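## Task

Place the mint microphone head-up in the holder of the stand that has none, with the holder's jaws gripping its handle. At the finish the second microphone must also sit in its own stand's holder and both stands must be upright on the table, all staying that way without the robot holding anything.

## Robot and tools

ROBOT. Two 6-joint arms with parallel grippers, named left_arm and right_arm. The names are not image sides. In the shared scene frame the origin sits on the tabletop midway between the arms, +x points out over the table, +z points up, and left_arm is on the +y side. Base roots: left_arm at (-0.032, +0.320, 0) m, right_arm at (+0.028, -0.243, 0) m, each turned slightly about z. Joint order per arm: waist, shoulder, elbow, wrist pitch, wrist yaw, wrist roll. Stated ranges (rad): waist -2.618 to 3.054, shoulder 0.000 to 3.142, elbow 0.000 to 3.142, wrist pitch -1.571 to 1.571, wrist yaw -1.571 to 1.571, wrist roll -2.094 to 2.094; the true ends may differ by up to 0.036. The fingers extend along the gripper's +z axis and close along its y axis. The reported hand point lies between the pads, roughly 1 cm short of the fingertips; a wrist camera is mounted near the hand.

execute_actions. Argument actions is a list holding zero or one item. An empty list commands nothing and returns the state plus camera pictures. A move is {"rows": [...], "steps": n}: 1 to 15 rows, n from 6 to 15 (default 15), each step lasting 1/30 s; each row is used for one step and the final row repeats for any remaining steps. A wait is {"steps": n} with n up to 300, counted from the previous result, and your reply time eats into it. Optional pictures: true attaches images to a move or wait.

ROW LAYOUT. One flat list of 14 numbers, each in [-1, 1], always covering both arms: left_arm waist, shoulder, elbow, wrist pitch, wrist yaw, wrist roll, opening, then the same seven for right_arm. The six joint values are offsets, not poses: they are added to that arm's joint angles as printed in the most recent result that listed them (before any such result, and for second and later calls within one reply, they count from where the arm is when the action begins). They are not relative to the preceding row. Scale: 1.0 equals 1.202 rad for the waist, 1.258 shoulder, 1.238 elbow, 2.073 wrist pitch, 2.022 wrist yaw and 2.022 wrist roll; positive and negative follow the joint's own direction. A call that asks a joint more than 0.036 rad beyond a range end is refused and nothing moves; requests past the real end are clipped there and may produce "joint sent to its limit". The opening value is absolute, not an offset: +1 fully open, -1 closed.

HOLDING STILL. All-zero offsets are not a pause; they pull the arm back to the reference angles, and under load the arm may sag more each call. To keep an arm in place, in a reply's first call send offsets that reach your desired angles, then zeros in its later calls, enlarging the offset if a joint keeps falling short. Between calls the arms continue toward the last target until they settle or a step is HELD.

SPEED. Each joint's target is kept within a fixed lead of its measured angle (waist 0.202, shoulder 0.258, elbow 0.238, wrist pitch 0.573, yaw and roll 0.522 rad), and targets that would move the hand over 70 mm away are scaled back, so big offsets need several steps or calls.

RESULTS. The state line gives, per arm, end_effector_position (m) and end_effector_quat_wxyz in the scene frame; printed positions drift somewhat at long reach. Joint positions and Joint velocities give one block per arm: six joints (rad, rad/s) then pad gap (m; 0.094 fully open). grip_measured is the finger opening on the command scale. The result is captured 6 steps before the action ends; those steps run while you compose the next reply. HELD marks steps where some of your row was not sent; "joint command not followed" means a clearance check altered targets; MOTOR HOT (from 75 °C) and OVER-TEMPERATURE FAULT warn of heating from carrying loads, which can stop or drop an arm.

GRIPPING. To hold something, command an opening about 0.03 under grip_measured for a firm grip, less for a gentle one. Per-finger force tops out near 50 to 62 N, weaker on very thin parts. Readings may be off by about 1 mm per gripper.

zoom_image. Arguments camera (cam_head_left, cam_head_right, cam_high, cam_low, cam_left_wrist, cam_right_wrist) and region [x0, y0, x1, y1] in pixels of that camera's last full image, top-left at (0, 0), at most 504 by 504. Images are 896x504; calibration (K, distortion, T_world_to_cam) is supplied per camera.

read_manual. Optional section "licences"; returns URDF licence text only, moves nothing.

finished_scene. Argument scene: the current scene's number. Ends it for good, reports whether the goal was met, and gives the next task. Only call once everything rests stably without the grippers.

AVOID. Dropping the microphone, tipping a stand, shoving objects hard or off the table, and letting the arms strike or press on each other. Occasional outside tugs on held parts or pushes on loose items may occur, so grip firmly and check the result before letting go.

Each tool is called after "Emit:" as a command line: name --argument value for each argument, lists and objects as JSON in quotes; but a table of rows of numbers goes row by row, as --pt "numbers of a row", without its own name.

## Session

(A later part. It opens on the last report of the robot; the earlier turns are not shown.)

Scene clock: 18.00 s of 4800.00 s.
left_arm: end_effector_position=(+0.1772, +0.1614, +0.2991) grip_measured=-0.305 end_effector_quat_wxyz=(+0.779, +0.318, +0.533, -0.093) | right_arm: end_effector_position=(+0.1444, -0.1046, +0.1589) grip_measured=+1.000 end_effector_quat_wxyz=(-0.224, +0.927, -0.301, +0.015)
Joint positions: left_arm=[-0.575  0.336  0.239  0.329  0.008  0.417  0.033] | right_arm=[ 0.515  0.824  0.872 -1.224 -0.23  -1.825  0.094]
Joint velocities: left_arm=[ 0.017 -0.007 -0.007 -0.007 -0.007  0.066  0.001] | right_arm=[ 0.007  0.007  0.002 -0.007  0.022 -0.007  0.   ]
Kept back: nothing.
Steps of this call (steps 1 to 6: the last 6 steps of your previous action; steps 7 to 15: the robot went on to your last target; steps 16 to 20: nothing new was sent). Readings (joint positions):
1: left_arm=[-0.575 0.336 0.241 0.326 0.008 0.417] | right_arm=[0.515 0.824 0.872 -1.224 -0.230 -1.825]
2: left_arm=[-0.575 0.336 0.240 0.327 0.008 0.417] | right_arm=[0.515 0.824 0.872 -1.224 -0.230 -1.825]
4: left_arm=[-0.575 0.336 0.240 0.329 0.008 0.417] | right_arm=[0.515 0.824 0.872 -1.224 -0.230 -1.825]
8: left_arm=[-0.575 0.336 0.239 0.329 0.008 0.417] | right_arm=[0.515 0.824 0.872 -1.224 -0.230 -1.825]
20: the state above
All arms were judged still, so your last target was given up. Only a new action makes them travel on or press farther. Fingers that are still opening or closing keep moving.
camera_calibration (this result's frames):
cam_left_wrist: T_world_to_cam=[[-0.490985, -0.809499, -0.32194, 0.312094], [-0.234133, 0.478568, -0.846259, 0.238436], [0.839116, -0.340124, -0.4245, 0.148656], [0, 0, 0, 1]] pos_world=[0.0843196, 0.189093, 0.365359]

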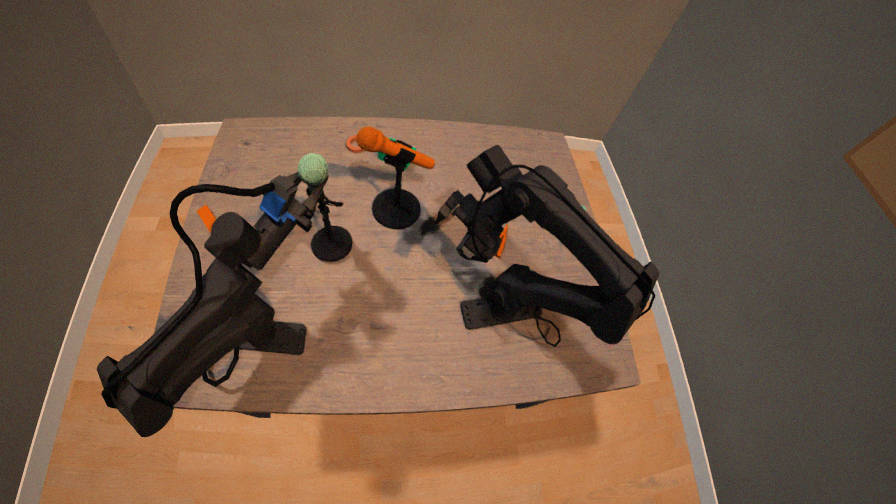

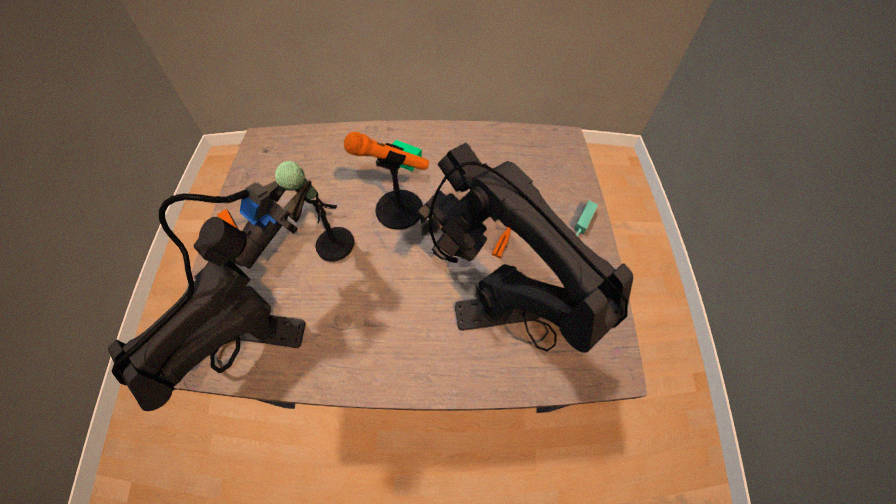

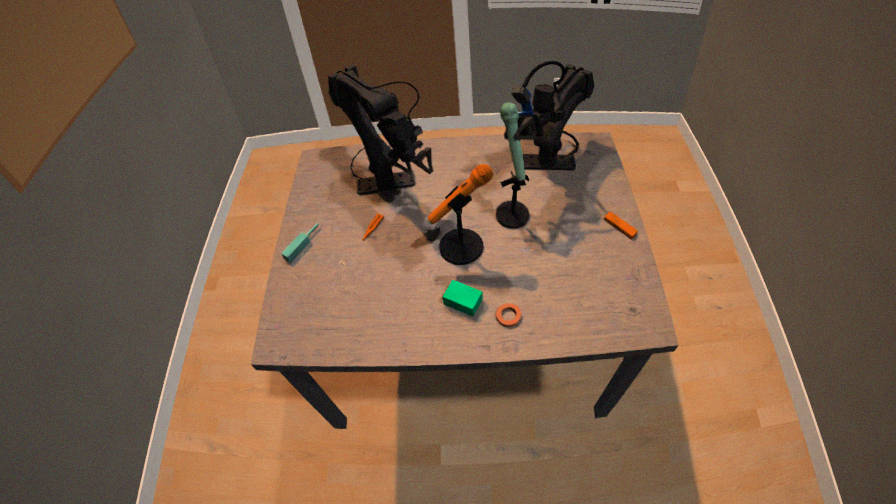

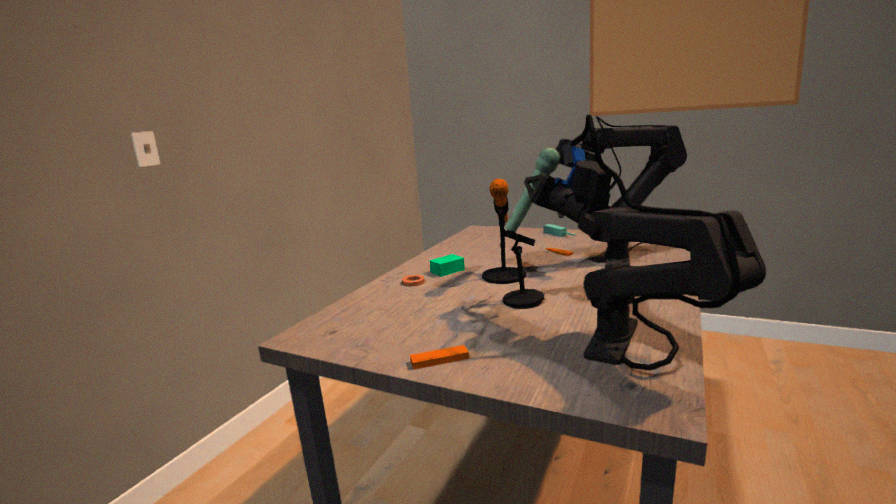

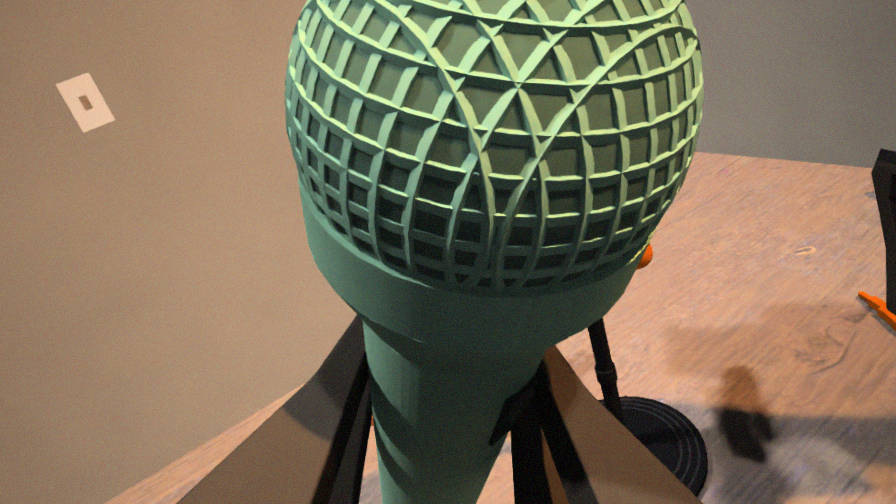

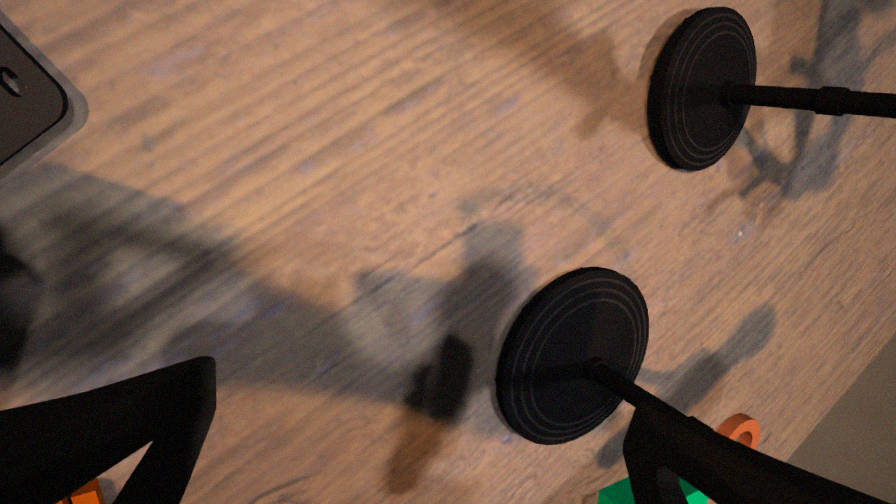

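Emit:
execute_actions --actions '[{"rows":[[-0.1,0.06,0.27,-0.145,0,0,-0.4,0.456,0.16,-0.426,0.726,0.114,0.903,1]]}]'

Emit:
execute_actions --actions '[{"steps":40}]' --pictures true

Scene clock: 19.17 s of 4800.00 s.
left_arm: end_effector_position=(+0.1516, +0.1446, +0.3789) grip_measured=-0.305 end_effector_quat_wxyz=(+0.773, +0.348, +0.512, -0.136) | right_arm: end_effector_position=(+0.1257, -0.0120, +0.0394) grip_measured=+0.998 end_effector_quat_wxyz=(-0.286, +0.854, -0.434, -0.030)
Joint positions: left_arm=[-0.688  0.416  0.566  0.085  0.011  0.421  0.033] | right_arm=[ 1.018  1.018  0.386 -0.357 -0.032 -1.045  0.094]
Joint velocities: left_arm=[-0.007 -0.017 -0.002 -0.315 -0.022  0.007  0.   ] | right_arm=[ 0.632 -0.349 -0.501  3.099  0.125  2.806  0.002]
Steps of this call (steps 1 to 26: nothing new was sent; steps 27 to 35: the first 9 steps of this action). Readings (joint positions):
27: left_arm=[-0.594 0.343 0.276 0.275 0.000 0.421] | right_arm=[0.541 0.832 0.853 -1.180 -0.202 -1.768]
28: left_arm=[-0.628 0.369 0.342 0.199 -0.002 0.421] | right_arm=[0.592 0.856 0.815 -1.093 -0.174 -1.698]
30: left_arm=[-0.677 0.413 0.469 0.109 0.007 0.421] | right_arm=[0.703 0.935 0.707 -0.893 -0.120 -1.537]
34: left_arm=[-0.688 0.416 0.565 0.090 0.011 0.421] | right_arm=[0.983 1.026 0.410 -0.428 -0.051 -1.140]
35: the state above

Scene clock: 20.50 s of 4800.00 s.
left_arm: end_effector_position=(+0.1547, +0.1417, +0.3565) grip_measured=-0.305 end_effector_quat_wxyz=(+0.744, +0.368, +0.542, -0.131) | right_arm: end_effector_position=(+0.1570, +0.0752, +0.1511) grip_measured=+0.998 end_effector_quat_wxyz=(+0.466, -0.463, +0.685, +0.315)
Joint positions: left_arm=[-0.688  0.416  0.566 -0.007  0.011  0.421  0.033] | right_arm=[ 1.051  1.018  0.365  0.278 -0.01  -0.004  0.094]
Joint velocities: left_arm=[ 0.007  0.017 -0.007  0.007  0.066 -0.007 -0.001] | right_arm=[-0.007  0.002  0.012  0.007  0.022  0.007  0.001]
Kept back: nothing.
Steps of this call (steps 1 to 6: the last 6 steps of your previous action; steps 7 to 40: the robot went on to your last target). Readings (joint positions):
1: left_arm=[-0.688 0.416 0.566 0.070 0.011 0.421] | right_arm=[1.036 1.017 0.375 -0.254 -0.030 -0.954]
2: left_arm=[-0.688 0.416 0.566 0.052 0.011 0.421] | right_arm=[1.045 1.018 0.368 -0.161 -0.027 -0.861]
4: left_arm=[-0.688 0.416 0.566 0.026 0.011 0.421] | right_arm=[1.051 1.018 0.365 -0.001 -0.021 -0.663]
8: left_arm=[-0.688 0.416 0.566 0.003 0.011 0.421] | right_arm=[1.051 1.018 0.365 0.181 -0.013 -0.299]
40: the state above
camera_calibration (this result's frames):
cam_left_wrist: T_world_to_cam=[[-0.600391, -0.727133, -0.33288, 0.312735], [-0.230261, 0.555807, -0.798785, 0.262721], [0.76584, -0.402934, -0.501132, 0.232717], [0, 0, 0, 1]] pos_world=[0.0700335, 0.175147, 0.430583]
cam_right_wrist: T_world_to_cam=[[0.919383, -0.357519, 0.164056, -0.144366], [-0.125819, -0.662423, -0.738489, 0.214527], [0.372698, 0.658313, -0.654003, 0.0930356], [0, 0, 0, 1]] pos_world=[0.125045, 0.0292478, 0.242956]

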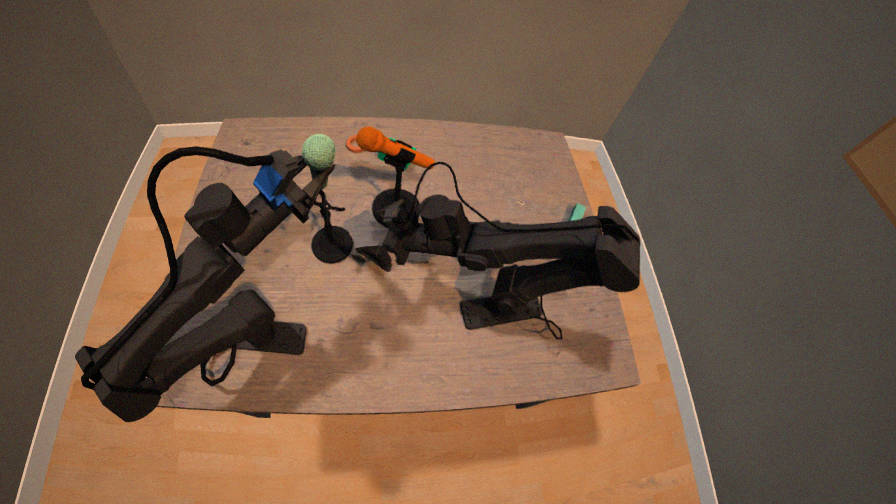

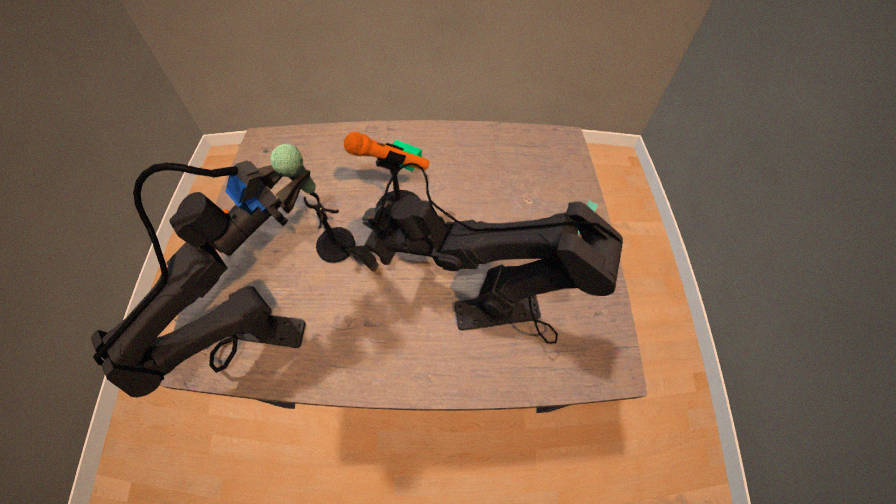

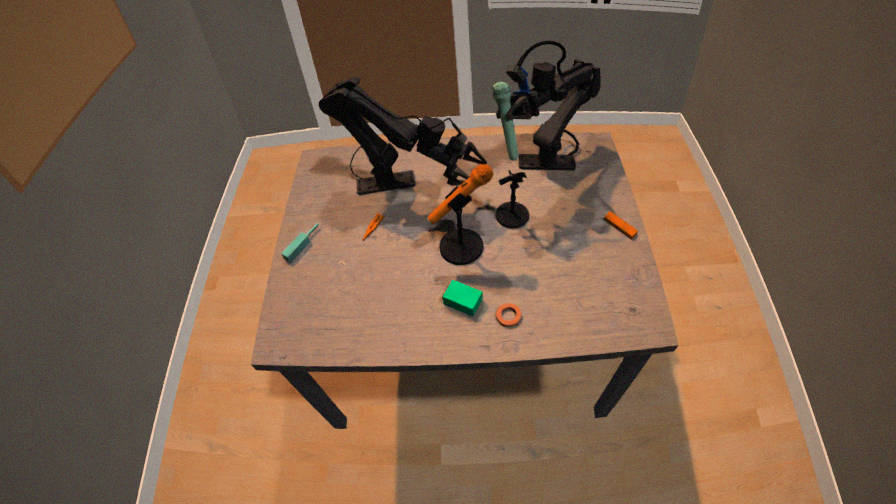

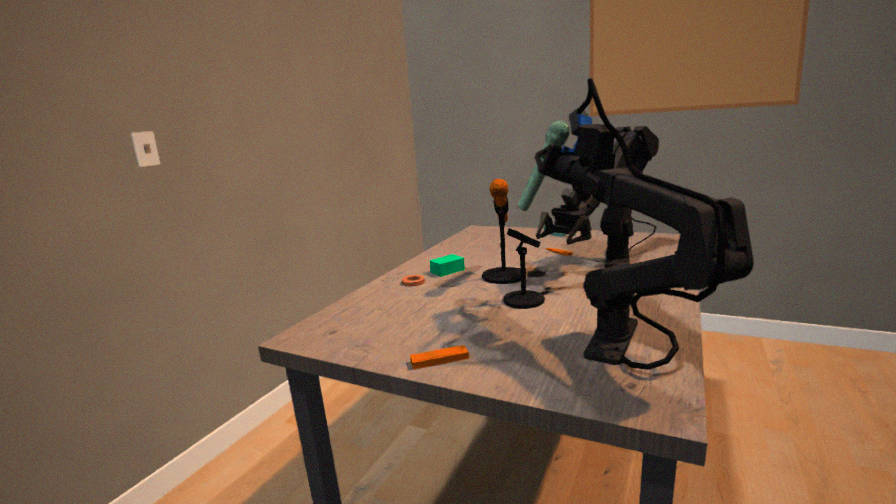

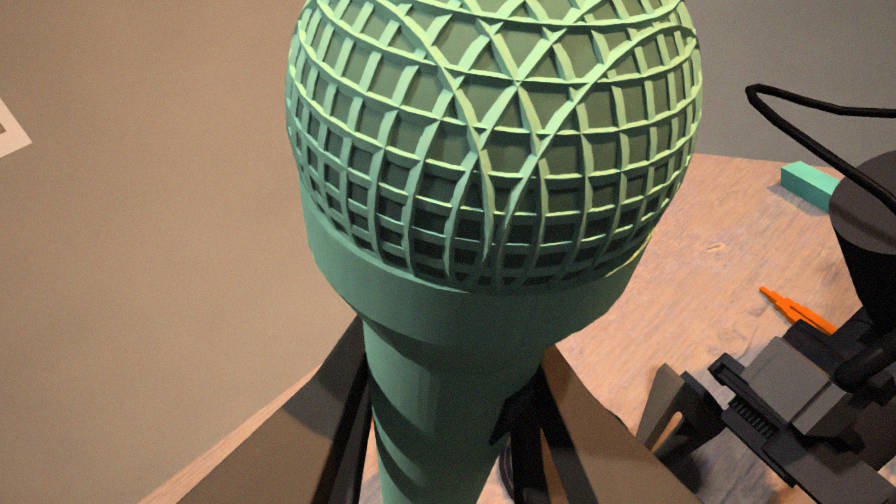

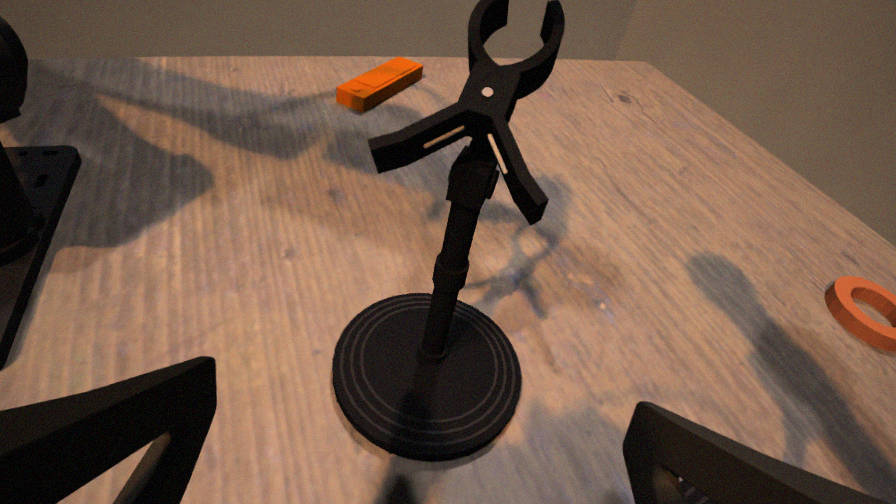

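Emit:
execute_actions --actions '[{"rows":[[0,0,0,0.01,0,0,-0.4,-0.006,0.393,0.256,0.074,0,0,1]]}]'

Emit:
execute_actions --actions '[{"steps":30}]' --pictures true

Scene clock: 21.13 s of 4800.00 s.
left_arm: end_effector_position=(+0.1550, +0.1414, +0.3531) grip_measured=-0.305 end_effector_quat_wxyz=(+0.740, +0.371, +0.546, -0.130) | right_arm: end_effector_position=(+0.1950, +0.1670, +0.1478) grip_measured=+0.998 end_effector_quat_wxyz=(+0.459, -0.466, +0.690, +0.311)
Joint positions: left_arm=[-0.688  0.416  0.566 -0.021  0.011  0.421  0.033] | right_arm=[ 1.051  1.505  0.685  0.425 -0.01  -0.004  0.094]
Joint velocities: left_arm=[-0.012  0.002 -0.017 -0.037 -0.051 -0.007  0.   ] | right_arm=[-0.007  0.281 -0.022 -0.154  0.022 -0.037  0.   ]
Steps of this call (steps 1 to 10: the robot went on to your last target; steps 11 to 19: the first 9 steps of this action). Readings (joint positions):
11: left_arm=[-0.688 0.416 0.566 -0.009 0.011 0.421] | right_arm=[1.051 1.049 0.388 0.281 -0.010 -0.004]
12: left_arm=[-0.688 0.416 0.566 -0.011 0.011 0.421] | right_arm=[1.051 1.123 0.443 0.292 -0.010 -0.004]
14: left_arm=[-0.688 0.416 0.566 -0.016 0.011 0.421] | right_arm=[1.051 1.291 0.578 0.340 -0.010 -0.004]
18: left_arm=[-0.688 0.416 0.566 -0.021 0.011 0.421] | right_arm=[1.051 1.493 0.685 0.431 -0.010 -0.004]
19: the state above

Scene clock: 22.13 s of 4800.00 s.
left_arm: end_effector_position=(+0.1551, +0.1414, +0.3526) grip_measured=-0.305 end_effector_quat_wxyz=(+0.739, +0.371, +0.547, -0.130) | right_arm: end_effector_position=(+0.1952, +0.1676, +0.1462) grip_measured=+0.998 end_effector_quat_wxyz=(+0.458, -0.467, +0.690, +0.310)
Joint positions: left_arm=[-0.688  0.416  0.566 -0.023  0.011  0.421  0.033] | right_arm=[ 1.051  1.512  0.685  0.429 -0.01  -0.004  0.094]
Joint velocities: left_arm=[ 0.002  0.012 -0.012 -0.022  0.022 -0.066 -0.   ] | right_arm=[ 0.007 -0.002 -0.022  0.022  0.051 -0.095  0.001]
Kept back: nothing.
Steps of this call (steps 1 to 6: the last 6 steps of your previous action; steps 7 to 15: the robot went on to your last target; steps 16 to 30: nothing new was sent). Readings (joint positions):
1: left_arm=[-0.688 0.416 0.566 -0.022 0.011 0.421] | right_arm=[1.051 1.511 0.685 0.423 -0.010 -0.004]
2: left_arm=[-0.688 0.416 0.566 -0.022 0.011 0.421] | right_arm=[1.051 1.512 0.685 0.423 -0.010 -0.004]
4: left_arm=[-0.688 0.416 0.566 -0.022 0.011 0.421] | right_arm=[1.051 1.512 0.685 0.429 -0.010 -0.004]
8: left_arm=[-0.688 0.416 0.566 -0.023 0.011 0.421] | right_arm=[1.051 1.512 0.685 0.429 -0.010 -0.004]
30: the state above
All arms were judged still, so your last target was given up. Only a new action makes them travel on or press farther. Fingers that are still opening or closing keep moving.
camera_calibration (this result's frames):
cam_left_wrist: T_world_to_cam=[[-0.604172, -0.723542, -0.333862, 0.311844], [-0.23927, 0.564364, -0.79009, 0.257049], [0.760083, -0.397467, -0.514095, 0.235046], [0, 0, 0, 1]] pos_world=[0.0712569, 0.173985, 0.428041]
cam_right_wrist: T_world_to_cam=[[0.920817, -0.354212, 0.16319, -0.146363], [-0.132546, -0.677769, -0.72323, 0.278612], [0.366781, 0.644332, -0.67105, 0.0208381], [0, 0, 0, 1]] pos_world=[0.164059, 0.123564, 0.239369]

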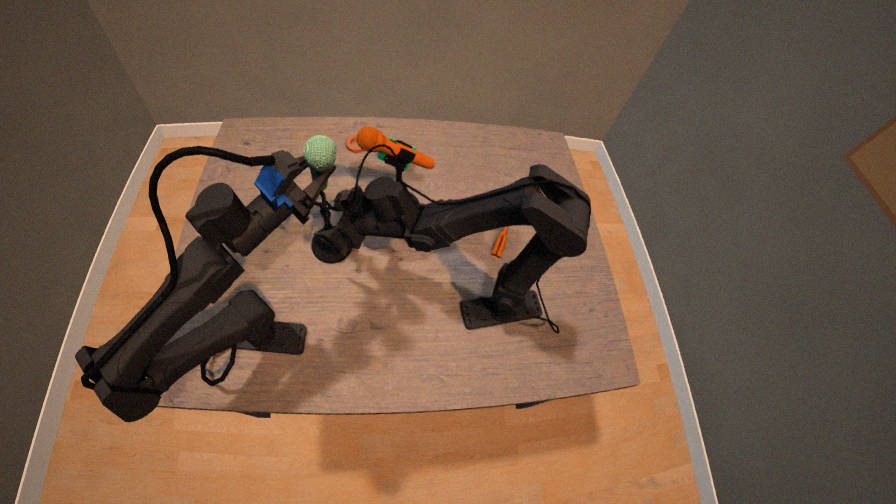

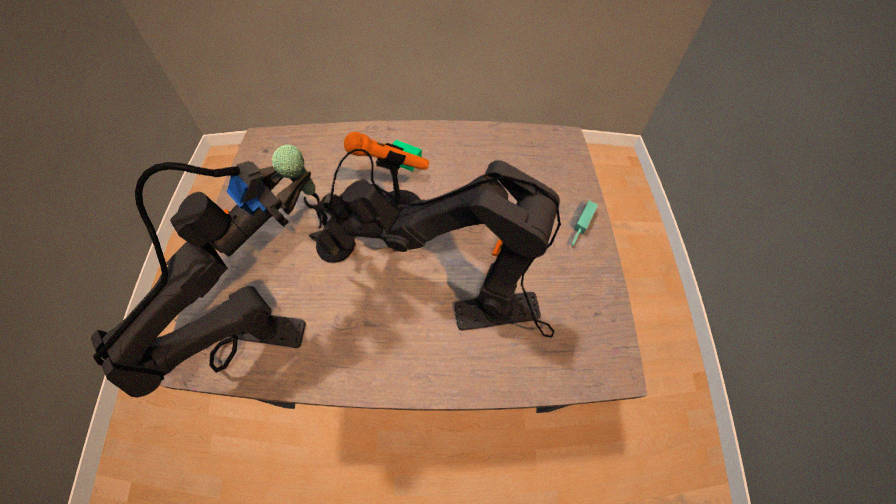

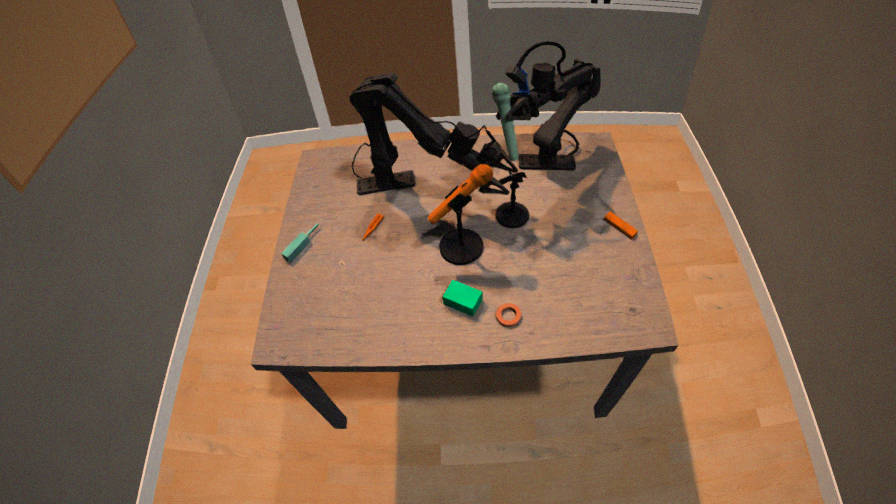

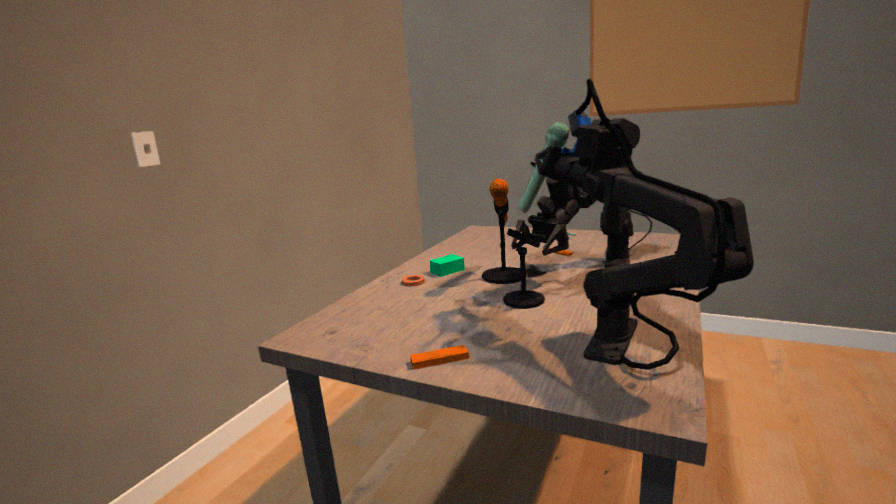

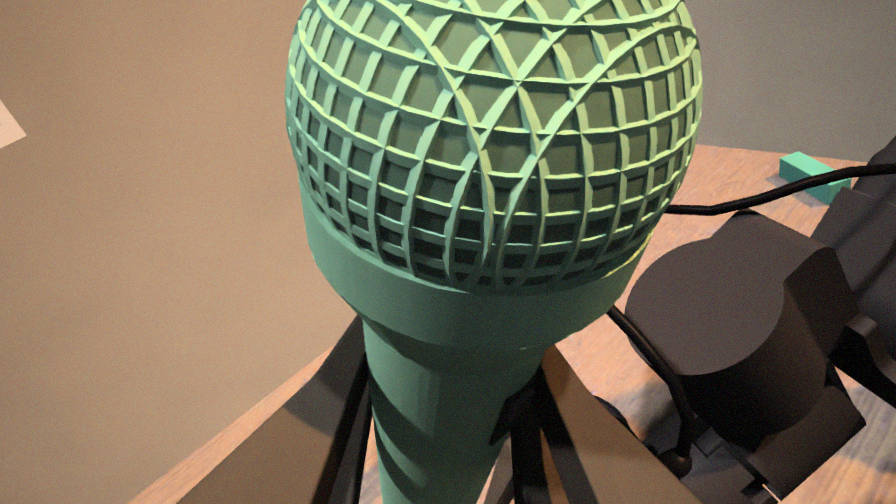

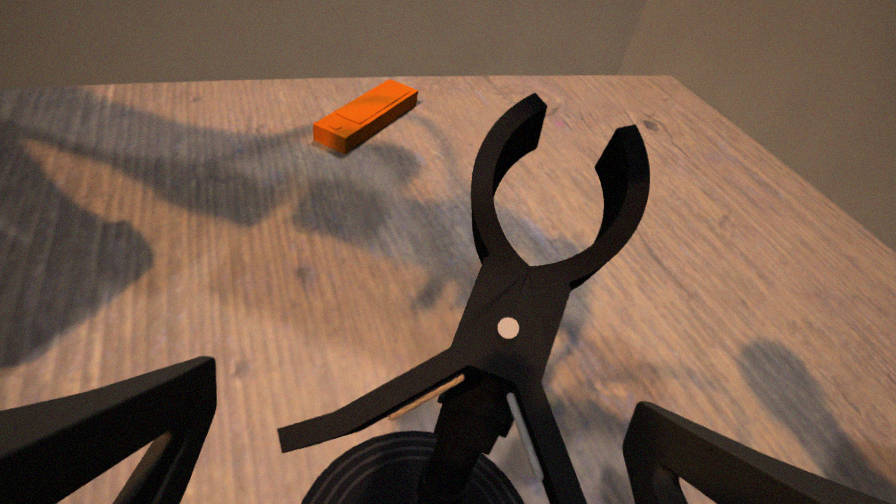

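Squeeze.

Emit:
execute_actions --actions '[{"rows":[[0,0,0,0.03,0,0,-0.4,0,0,0,0,0,0,-0.3]]}]'

Emit:
execute_actions --actions '[{"steps":20}]' --pictures true

Scene clock: 22.57 s of 4800.00 s.
left_arm: end_effector_position=(+0.1550, +0.1415, +0.3540) grip_measured=-0.305 end_effector_quat_wxyz=(+0.741, +0.370, +0.545, -0.130) | right_arm: end_effector_position=(+0.1960, +0.1670, +0.1457) grip_measured=-0.295 end_effector_quat_wxyz=(+0.459, -0.467, +0.691, +0.308)
Joint positions: left_arm=[-0.688  0.416  0.566 -0.017  0.011  0.421  0.033] | right_arm=[ 1.051  1.512  0.685  0.427 -0.006 -0.006  0.033]
Joint velocities: left_arm=[-0.007 -0.012 -0.007  0.022  0.007 -0.066  0.   ] | right_arm=[ 0.002 -0.007  0.002 -0.081 -0.022  0.022 -0.001]
Steps of this call (steps 1 to 4: nothing new was sent; steps 5 to 13: the first 9 steps of this action). Readings (joint positions):
5: left_arm=[-0.688 0.416 0.566 -0.022 0.011 0.421] | right_arm=[1.051 1.512 0.685 0.429 -0.010 -0.004]
6: left_arm=[-0.688 0.416 0.566 -0.022 0.011 0.421] | right_arm=[1.051 1.512 0.685 0.429 -0.010 -0.004]
8: left_arm=[-0.688 0.416 0.566 -0.020 0.011 0.421] | right_arm=[1.051 1.512 0.685 0.429 -0.012 -0.004]
12: left_arm=[-0.688 0.416 0.566 -0.017 0.011 0.421] | right_arm=[1.051 1.512 0.685 0.427 -0.006 -0.006]
13: the state above

Scene clock: 23.23 s of 4800.00 s.
left_arm: end_effector_position=(+0.1549, +0.1415, +0.3542) grip_measured=-0.305 end_effector_quat_wxyz=(+0.741, +0.370, +0.545, -0.130) | right_arm: end_effector_position=(+0.1959, +0.1672, +0.1461) grip_measured=-0.295 end_effector_quat_wxyz=(+0.459, -0.466, +0.690, +0.308)
Joint positions: left_arm=[-0.688  0.416  0.566 -0.017  0.011  0.421  0.033] | right_arm=[ 1.051  1.512  0.685  0.428 -0.006 -0.006  0.033]
Joint velocities: left_arm=[-0.002 -0.012  0.002 -0.066  0.095 -0.066 -0.   ] | right_arm=[-0.007 -0.012 -0.002  0.037  0.022 -0.081 -0.001]
Kept back: nothing.
Steps of this call (steps 1 to 6: the last 6 steps of your previous action; steps 7 to 15: the robot went on to your last target; steps 16 to 20: nothing new was sent). Readings (joint positions):
1: left_arm=[-0.688 0.416 0.566 -0.017 0.011 0.421] | right_arm=[1.051 1.512 0.685 0.427 -0.006 -0.006]
2: left_arm=[-0.688 0.416 0.566 -0.017 0.011 0.421] | right_arm=[1.051 1.512 0.685 0.428 -0.006 -0.006]
4: left_arm=[-0.688 0.416 0.566 -0.017 0.011 0.421] | right_arm=[1.051 1.512 0.685 0.428 -0.006 -0.006]
8: left_arm=[-0.688 0.416 0.566 -0.017 0.011 0.421] | right_arm=[1.051 1.512 0.685 0.428 -0.006 -0.006]
20: the state above
All arms were judged still, so your last target was given up. Only a new action makes them travel on or press farther. Fingers that are still opening or closing keep moving.
camera_calibration (this result's frames):
cam_left_wrist: T_world_to_cam=[[-0.602603, -0.725032, -0.333464, 0.312217], [-0.235547, 0.560828, -0.793719, 0.259405], [0.762488, -0.399751, -0.508735, 0.234091], [0, 0, 0, 1]] pos_world=[0.0707531, 0.174464, 0.429098]
cam_right_wrist: T_world_to_cam=[[0.919248, -0.3568, 0.166364, -0.146894], [-0.132733, -0.678743, -0.722281, 0.278383], [0.370629, 0.641873, -0.671292, 0.0203833], [0, 0, 0, 1]] pos_world=[0.164428, 0.123456, 0.239192]

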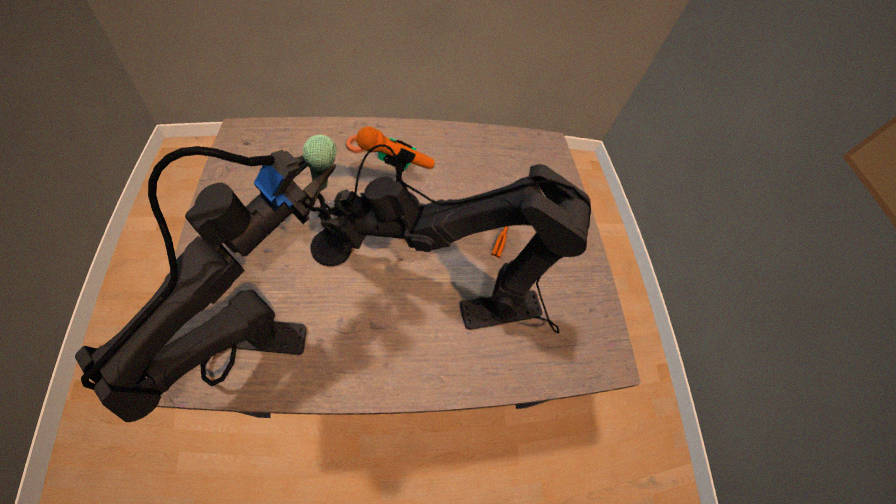

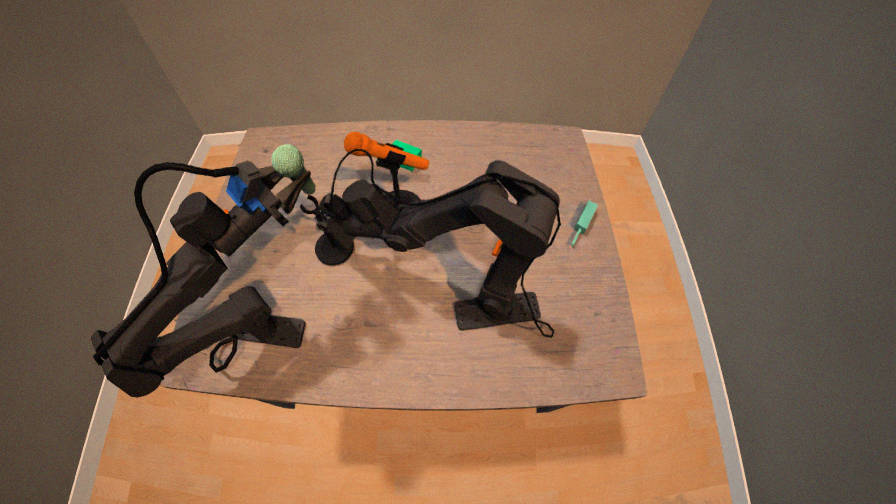

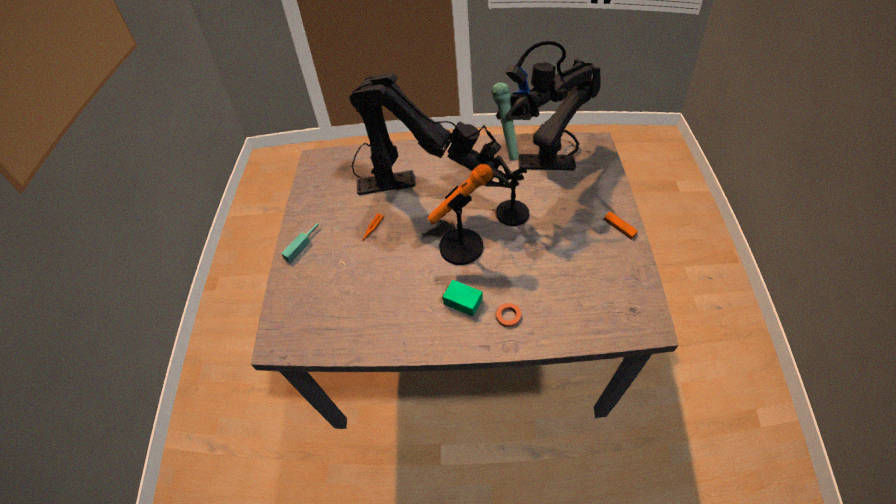

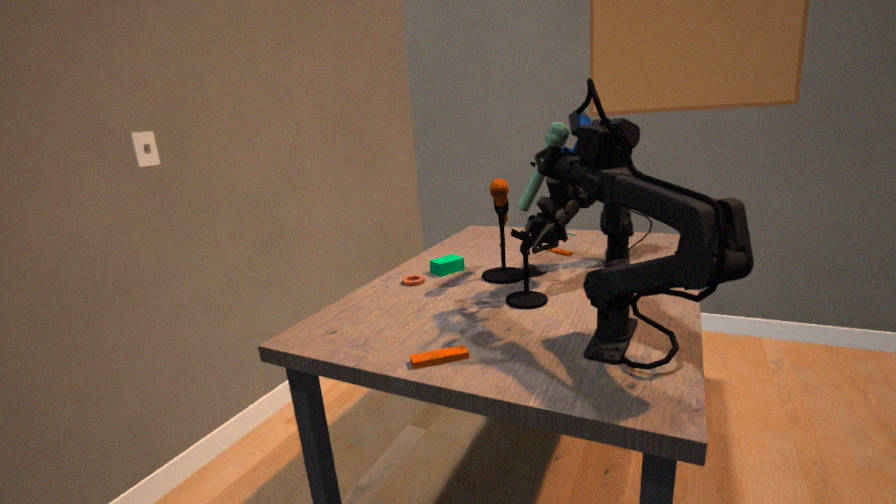

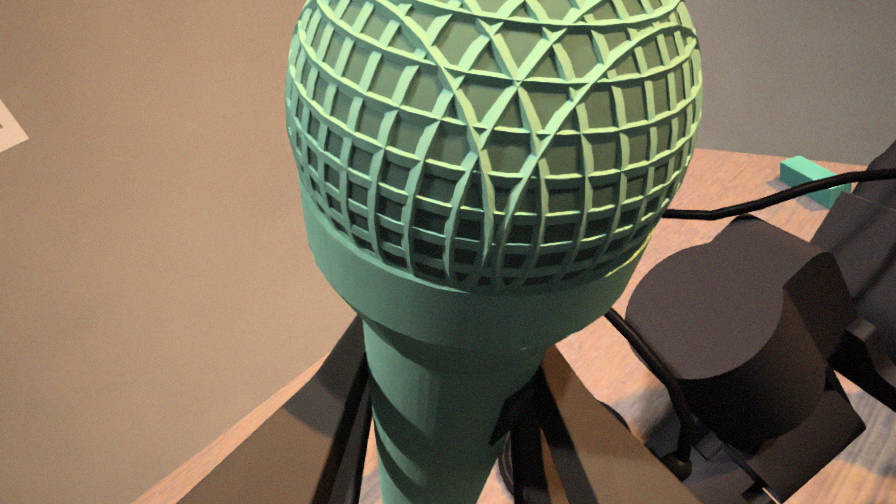

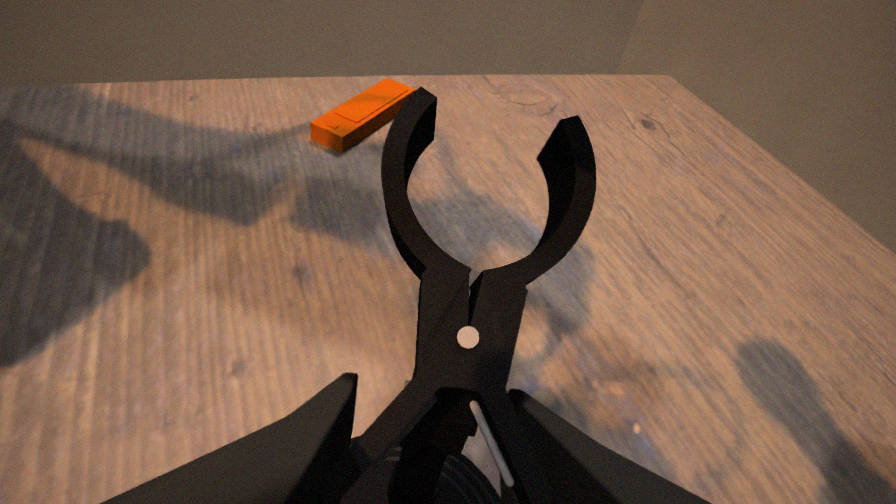

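Emit:
execute_actions --actions '[{"rows":[[0.052,-0.15,-0.17,0.06,0,0,-0.4,0,0,0,0,0,0,-0.6]]}]'

Emit:
execute_actions --actions '[{"steps":20}]' --pictures true

Scene clock: 23.73 s of 4800.00 s.
left_arm: end_effector_position=(+0.1572, +0.1568, +0.2937) grip_measured=-0.305 end_effector_quat_wxyz=(+0.740, +0.359, +0.558, -0.111) | right_arm: end_effector_position=(+0.1958, +0.1668, +0.1452) grip_measured=-0.592 end_effector_quat_wxyz=(+0.458, -0.467, +0.691, +0.307)
Joint positions: left_arm=[-0.636  0.247  0.334  0.032  0.012  0.421  0.033] | right_arm=[ 1.051  1.512  0.685  0.425 -0.006 -0.006  0.019]
Joint velocities: left_arm=[-0.007 -0.007  0.017  0.081  0.007 -0.007 -0.001] | right_arm=[ 0.002 -0.007 -0.002 -0.066  0.007  0.037 -0.001]
Steps of this call (steps 1 to 6: nothing new was sent; steps 7 to 15: the first 9 steps of this action). Readings (joint positions):
7: left_arm=[-0.679 0.394 0.530 0.020 0.014 0.421] | right_arm=[1.051 1.512 0.685 0.427 -0.006 -0.006]
8: left_arm=[-0.663 0.340 0.471 0.051 0.015 0.421] | right_arm=[1.051 1.512 0.685 0.425 -0.006 -0.006]
10: left_arm=[-0.640 0.257 0.378 0.050 0.013 0.421] | right_arm=[1.051 1.512 0.685 0.425 -0.006 -0.006]
14: left_arm=[-0.636 0.247 0.334 0.031 0.012 0.421] | right_arm=[1.051 1.512 0.685 0.425 -0.006 -0.006]
15: the state above

Scene clock: 24.40 s of 4800.00 s.
left_arm: end_effector_position=(+0.1568, +0.1572, +0.2986) grip_measured=-0.305 end_effector_quat_wxyz=(+0.746, +0.355, +0.552, -0.112) | right_arm: end_effector_position=(+0.1958, +0.1668, +0.1452) grip_measured=-0.592 end_effector_quat_wxyz=(+0.458, -0.467, +0.691, +0.307)
Joint positions: left_arm=[-0.636  0.247  0.334  0.052  0.012  0.421  0.033] | right_arm=[ 1.051  1.512  0.685  0.425 -0.006 -0.006  0.019]
Joint velocities: left_arm=[ 0.007 -0.007  0.002 -0.051 -0.022  0.007 -0.   ] | right_arm=[-0.012  0.007 -0.002 -0.007  0.037  0.051  0.   ]
Kept back: nothing.
Steps of this call (steps 1 to 6: the last 6 steps of your previous action; steps 7 to 20: the robot went on to your last target). Readings (joint positions):
1: left_arm=[-0.636 0.247 0.334 0.038 0.012 0.421] | right_arm=[1.051 1.512 0.685 0.425 -0.006 -0.006]
2: left_arm=[-0.636 0.247 0.334 0.042 0.012 0.421] | right_arm=[1.051 1.512 0.685 0.425 -0.006 -0.006]
4: left_arm=[-0.636 0.247 0.334 0.046 0.012 0.421] | right_arm=[1.051 1.512 0.685 0.425 -0.006 -0.006]
8: left_arm=[-0.636 0.247 0.334 0.050 0.012 0.421] | right_arm=[1.051 1.512 0.685 0.425 -0.006 -0.006]
20: the state above
camera_calibration (this result's frames):
cam_left_wrist: T_world_to_cam=[[-0.563745, -0.755724, -0.333277, 0.304845], [-0.259691, 0.545223, -0.797052, 0.21412], [0.784062, -0.362785, -0.503621, 0.199991], [0, 0, 0, 1]] pos_world=[0.0706541, 0.18619, 0.372982]
cam_right_wrist: T_world_to_cam=[[0.91949, -0.356214, 0.16628, -0.146873], [-0.133784, -0.681285, -0.71969, 0.277755], [0.369647, 0.639502, -0.67409, 0.0210633], [0, 0, 0, 1]] pos_world=[0.164422, 0.123442, 0.238518]

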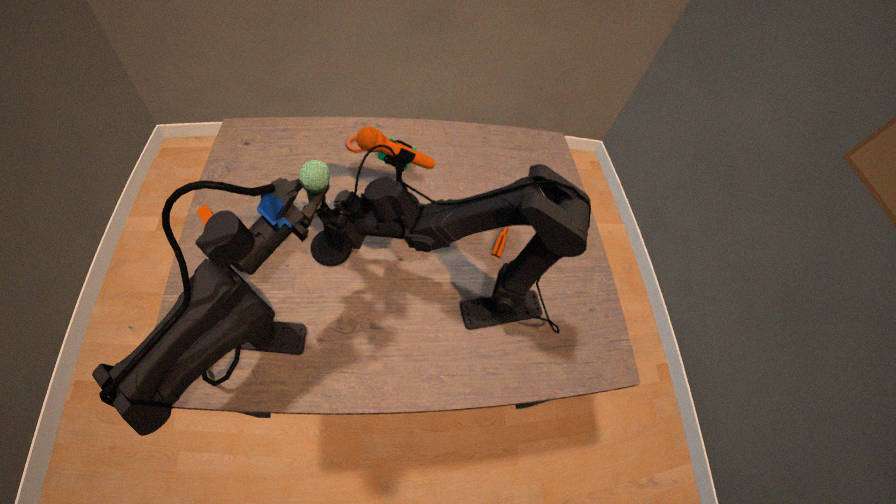

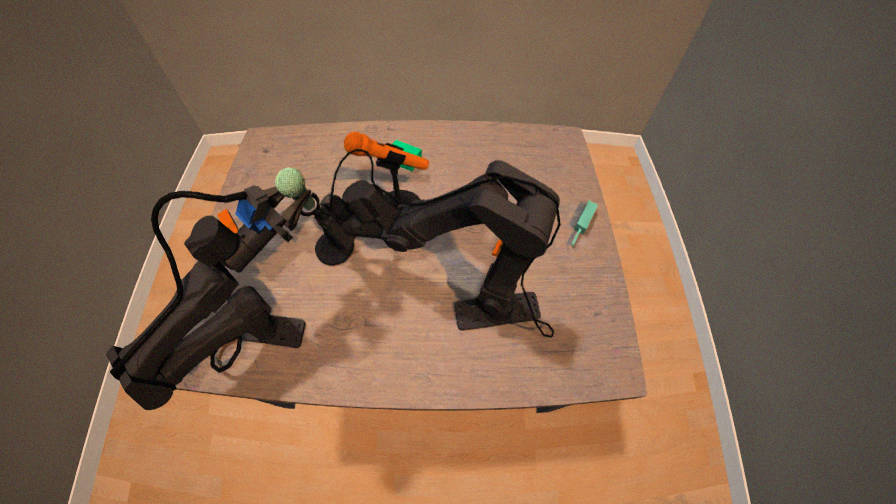

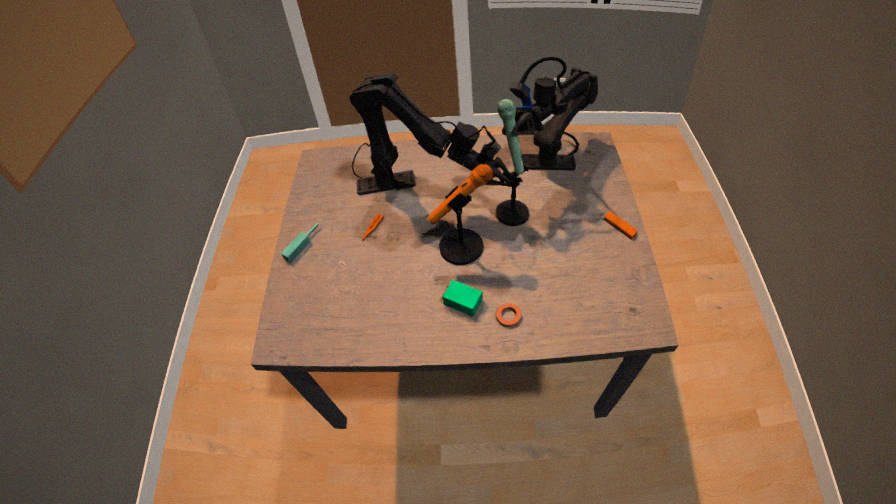

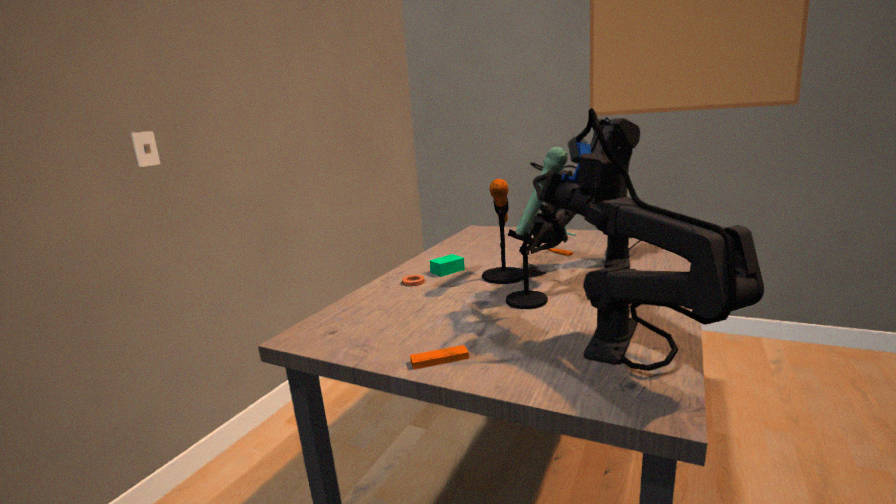

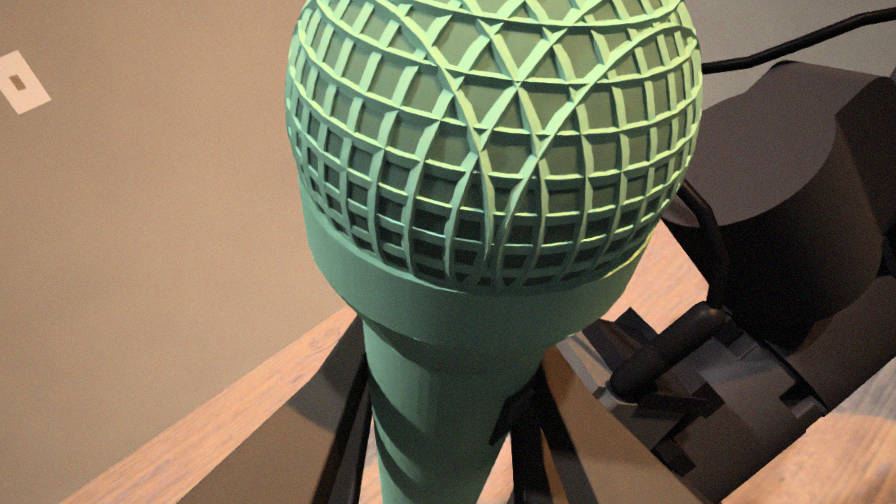

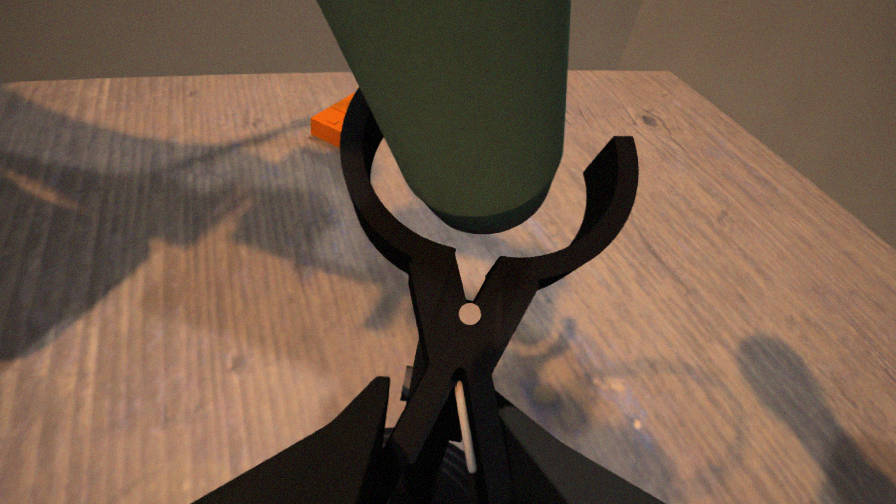

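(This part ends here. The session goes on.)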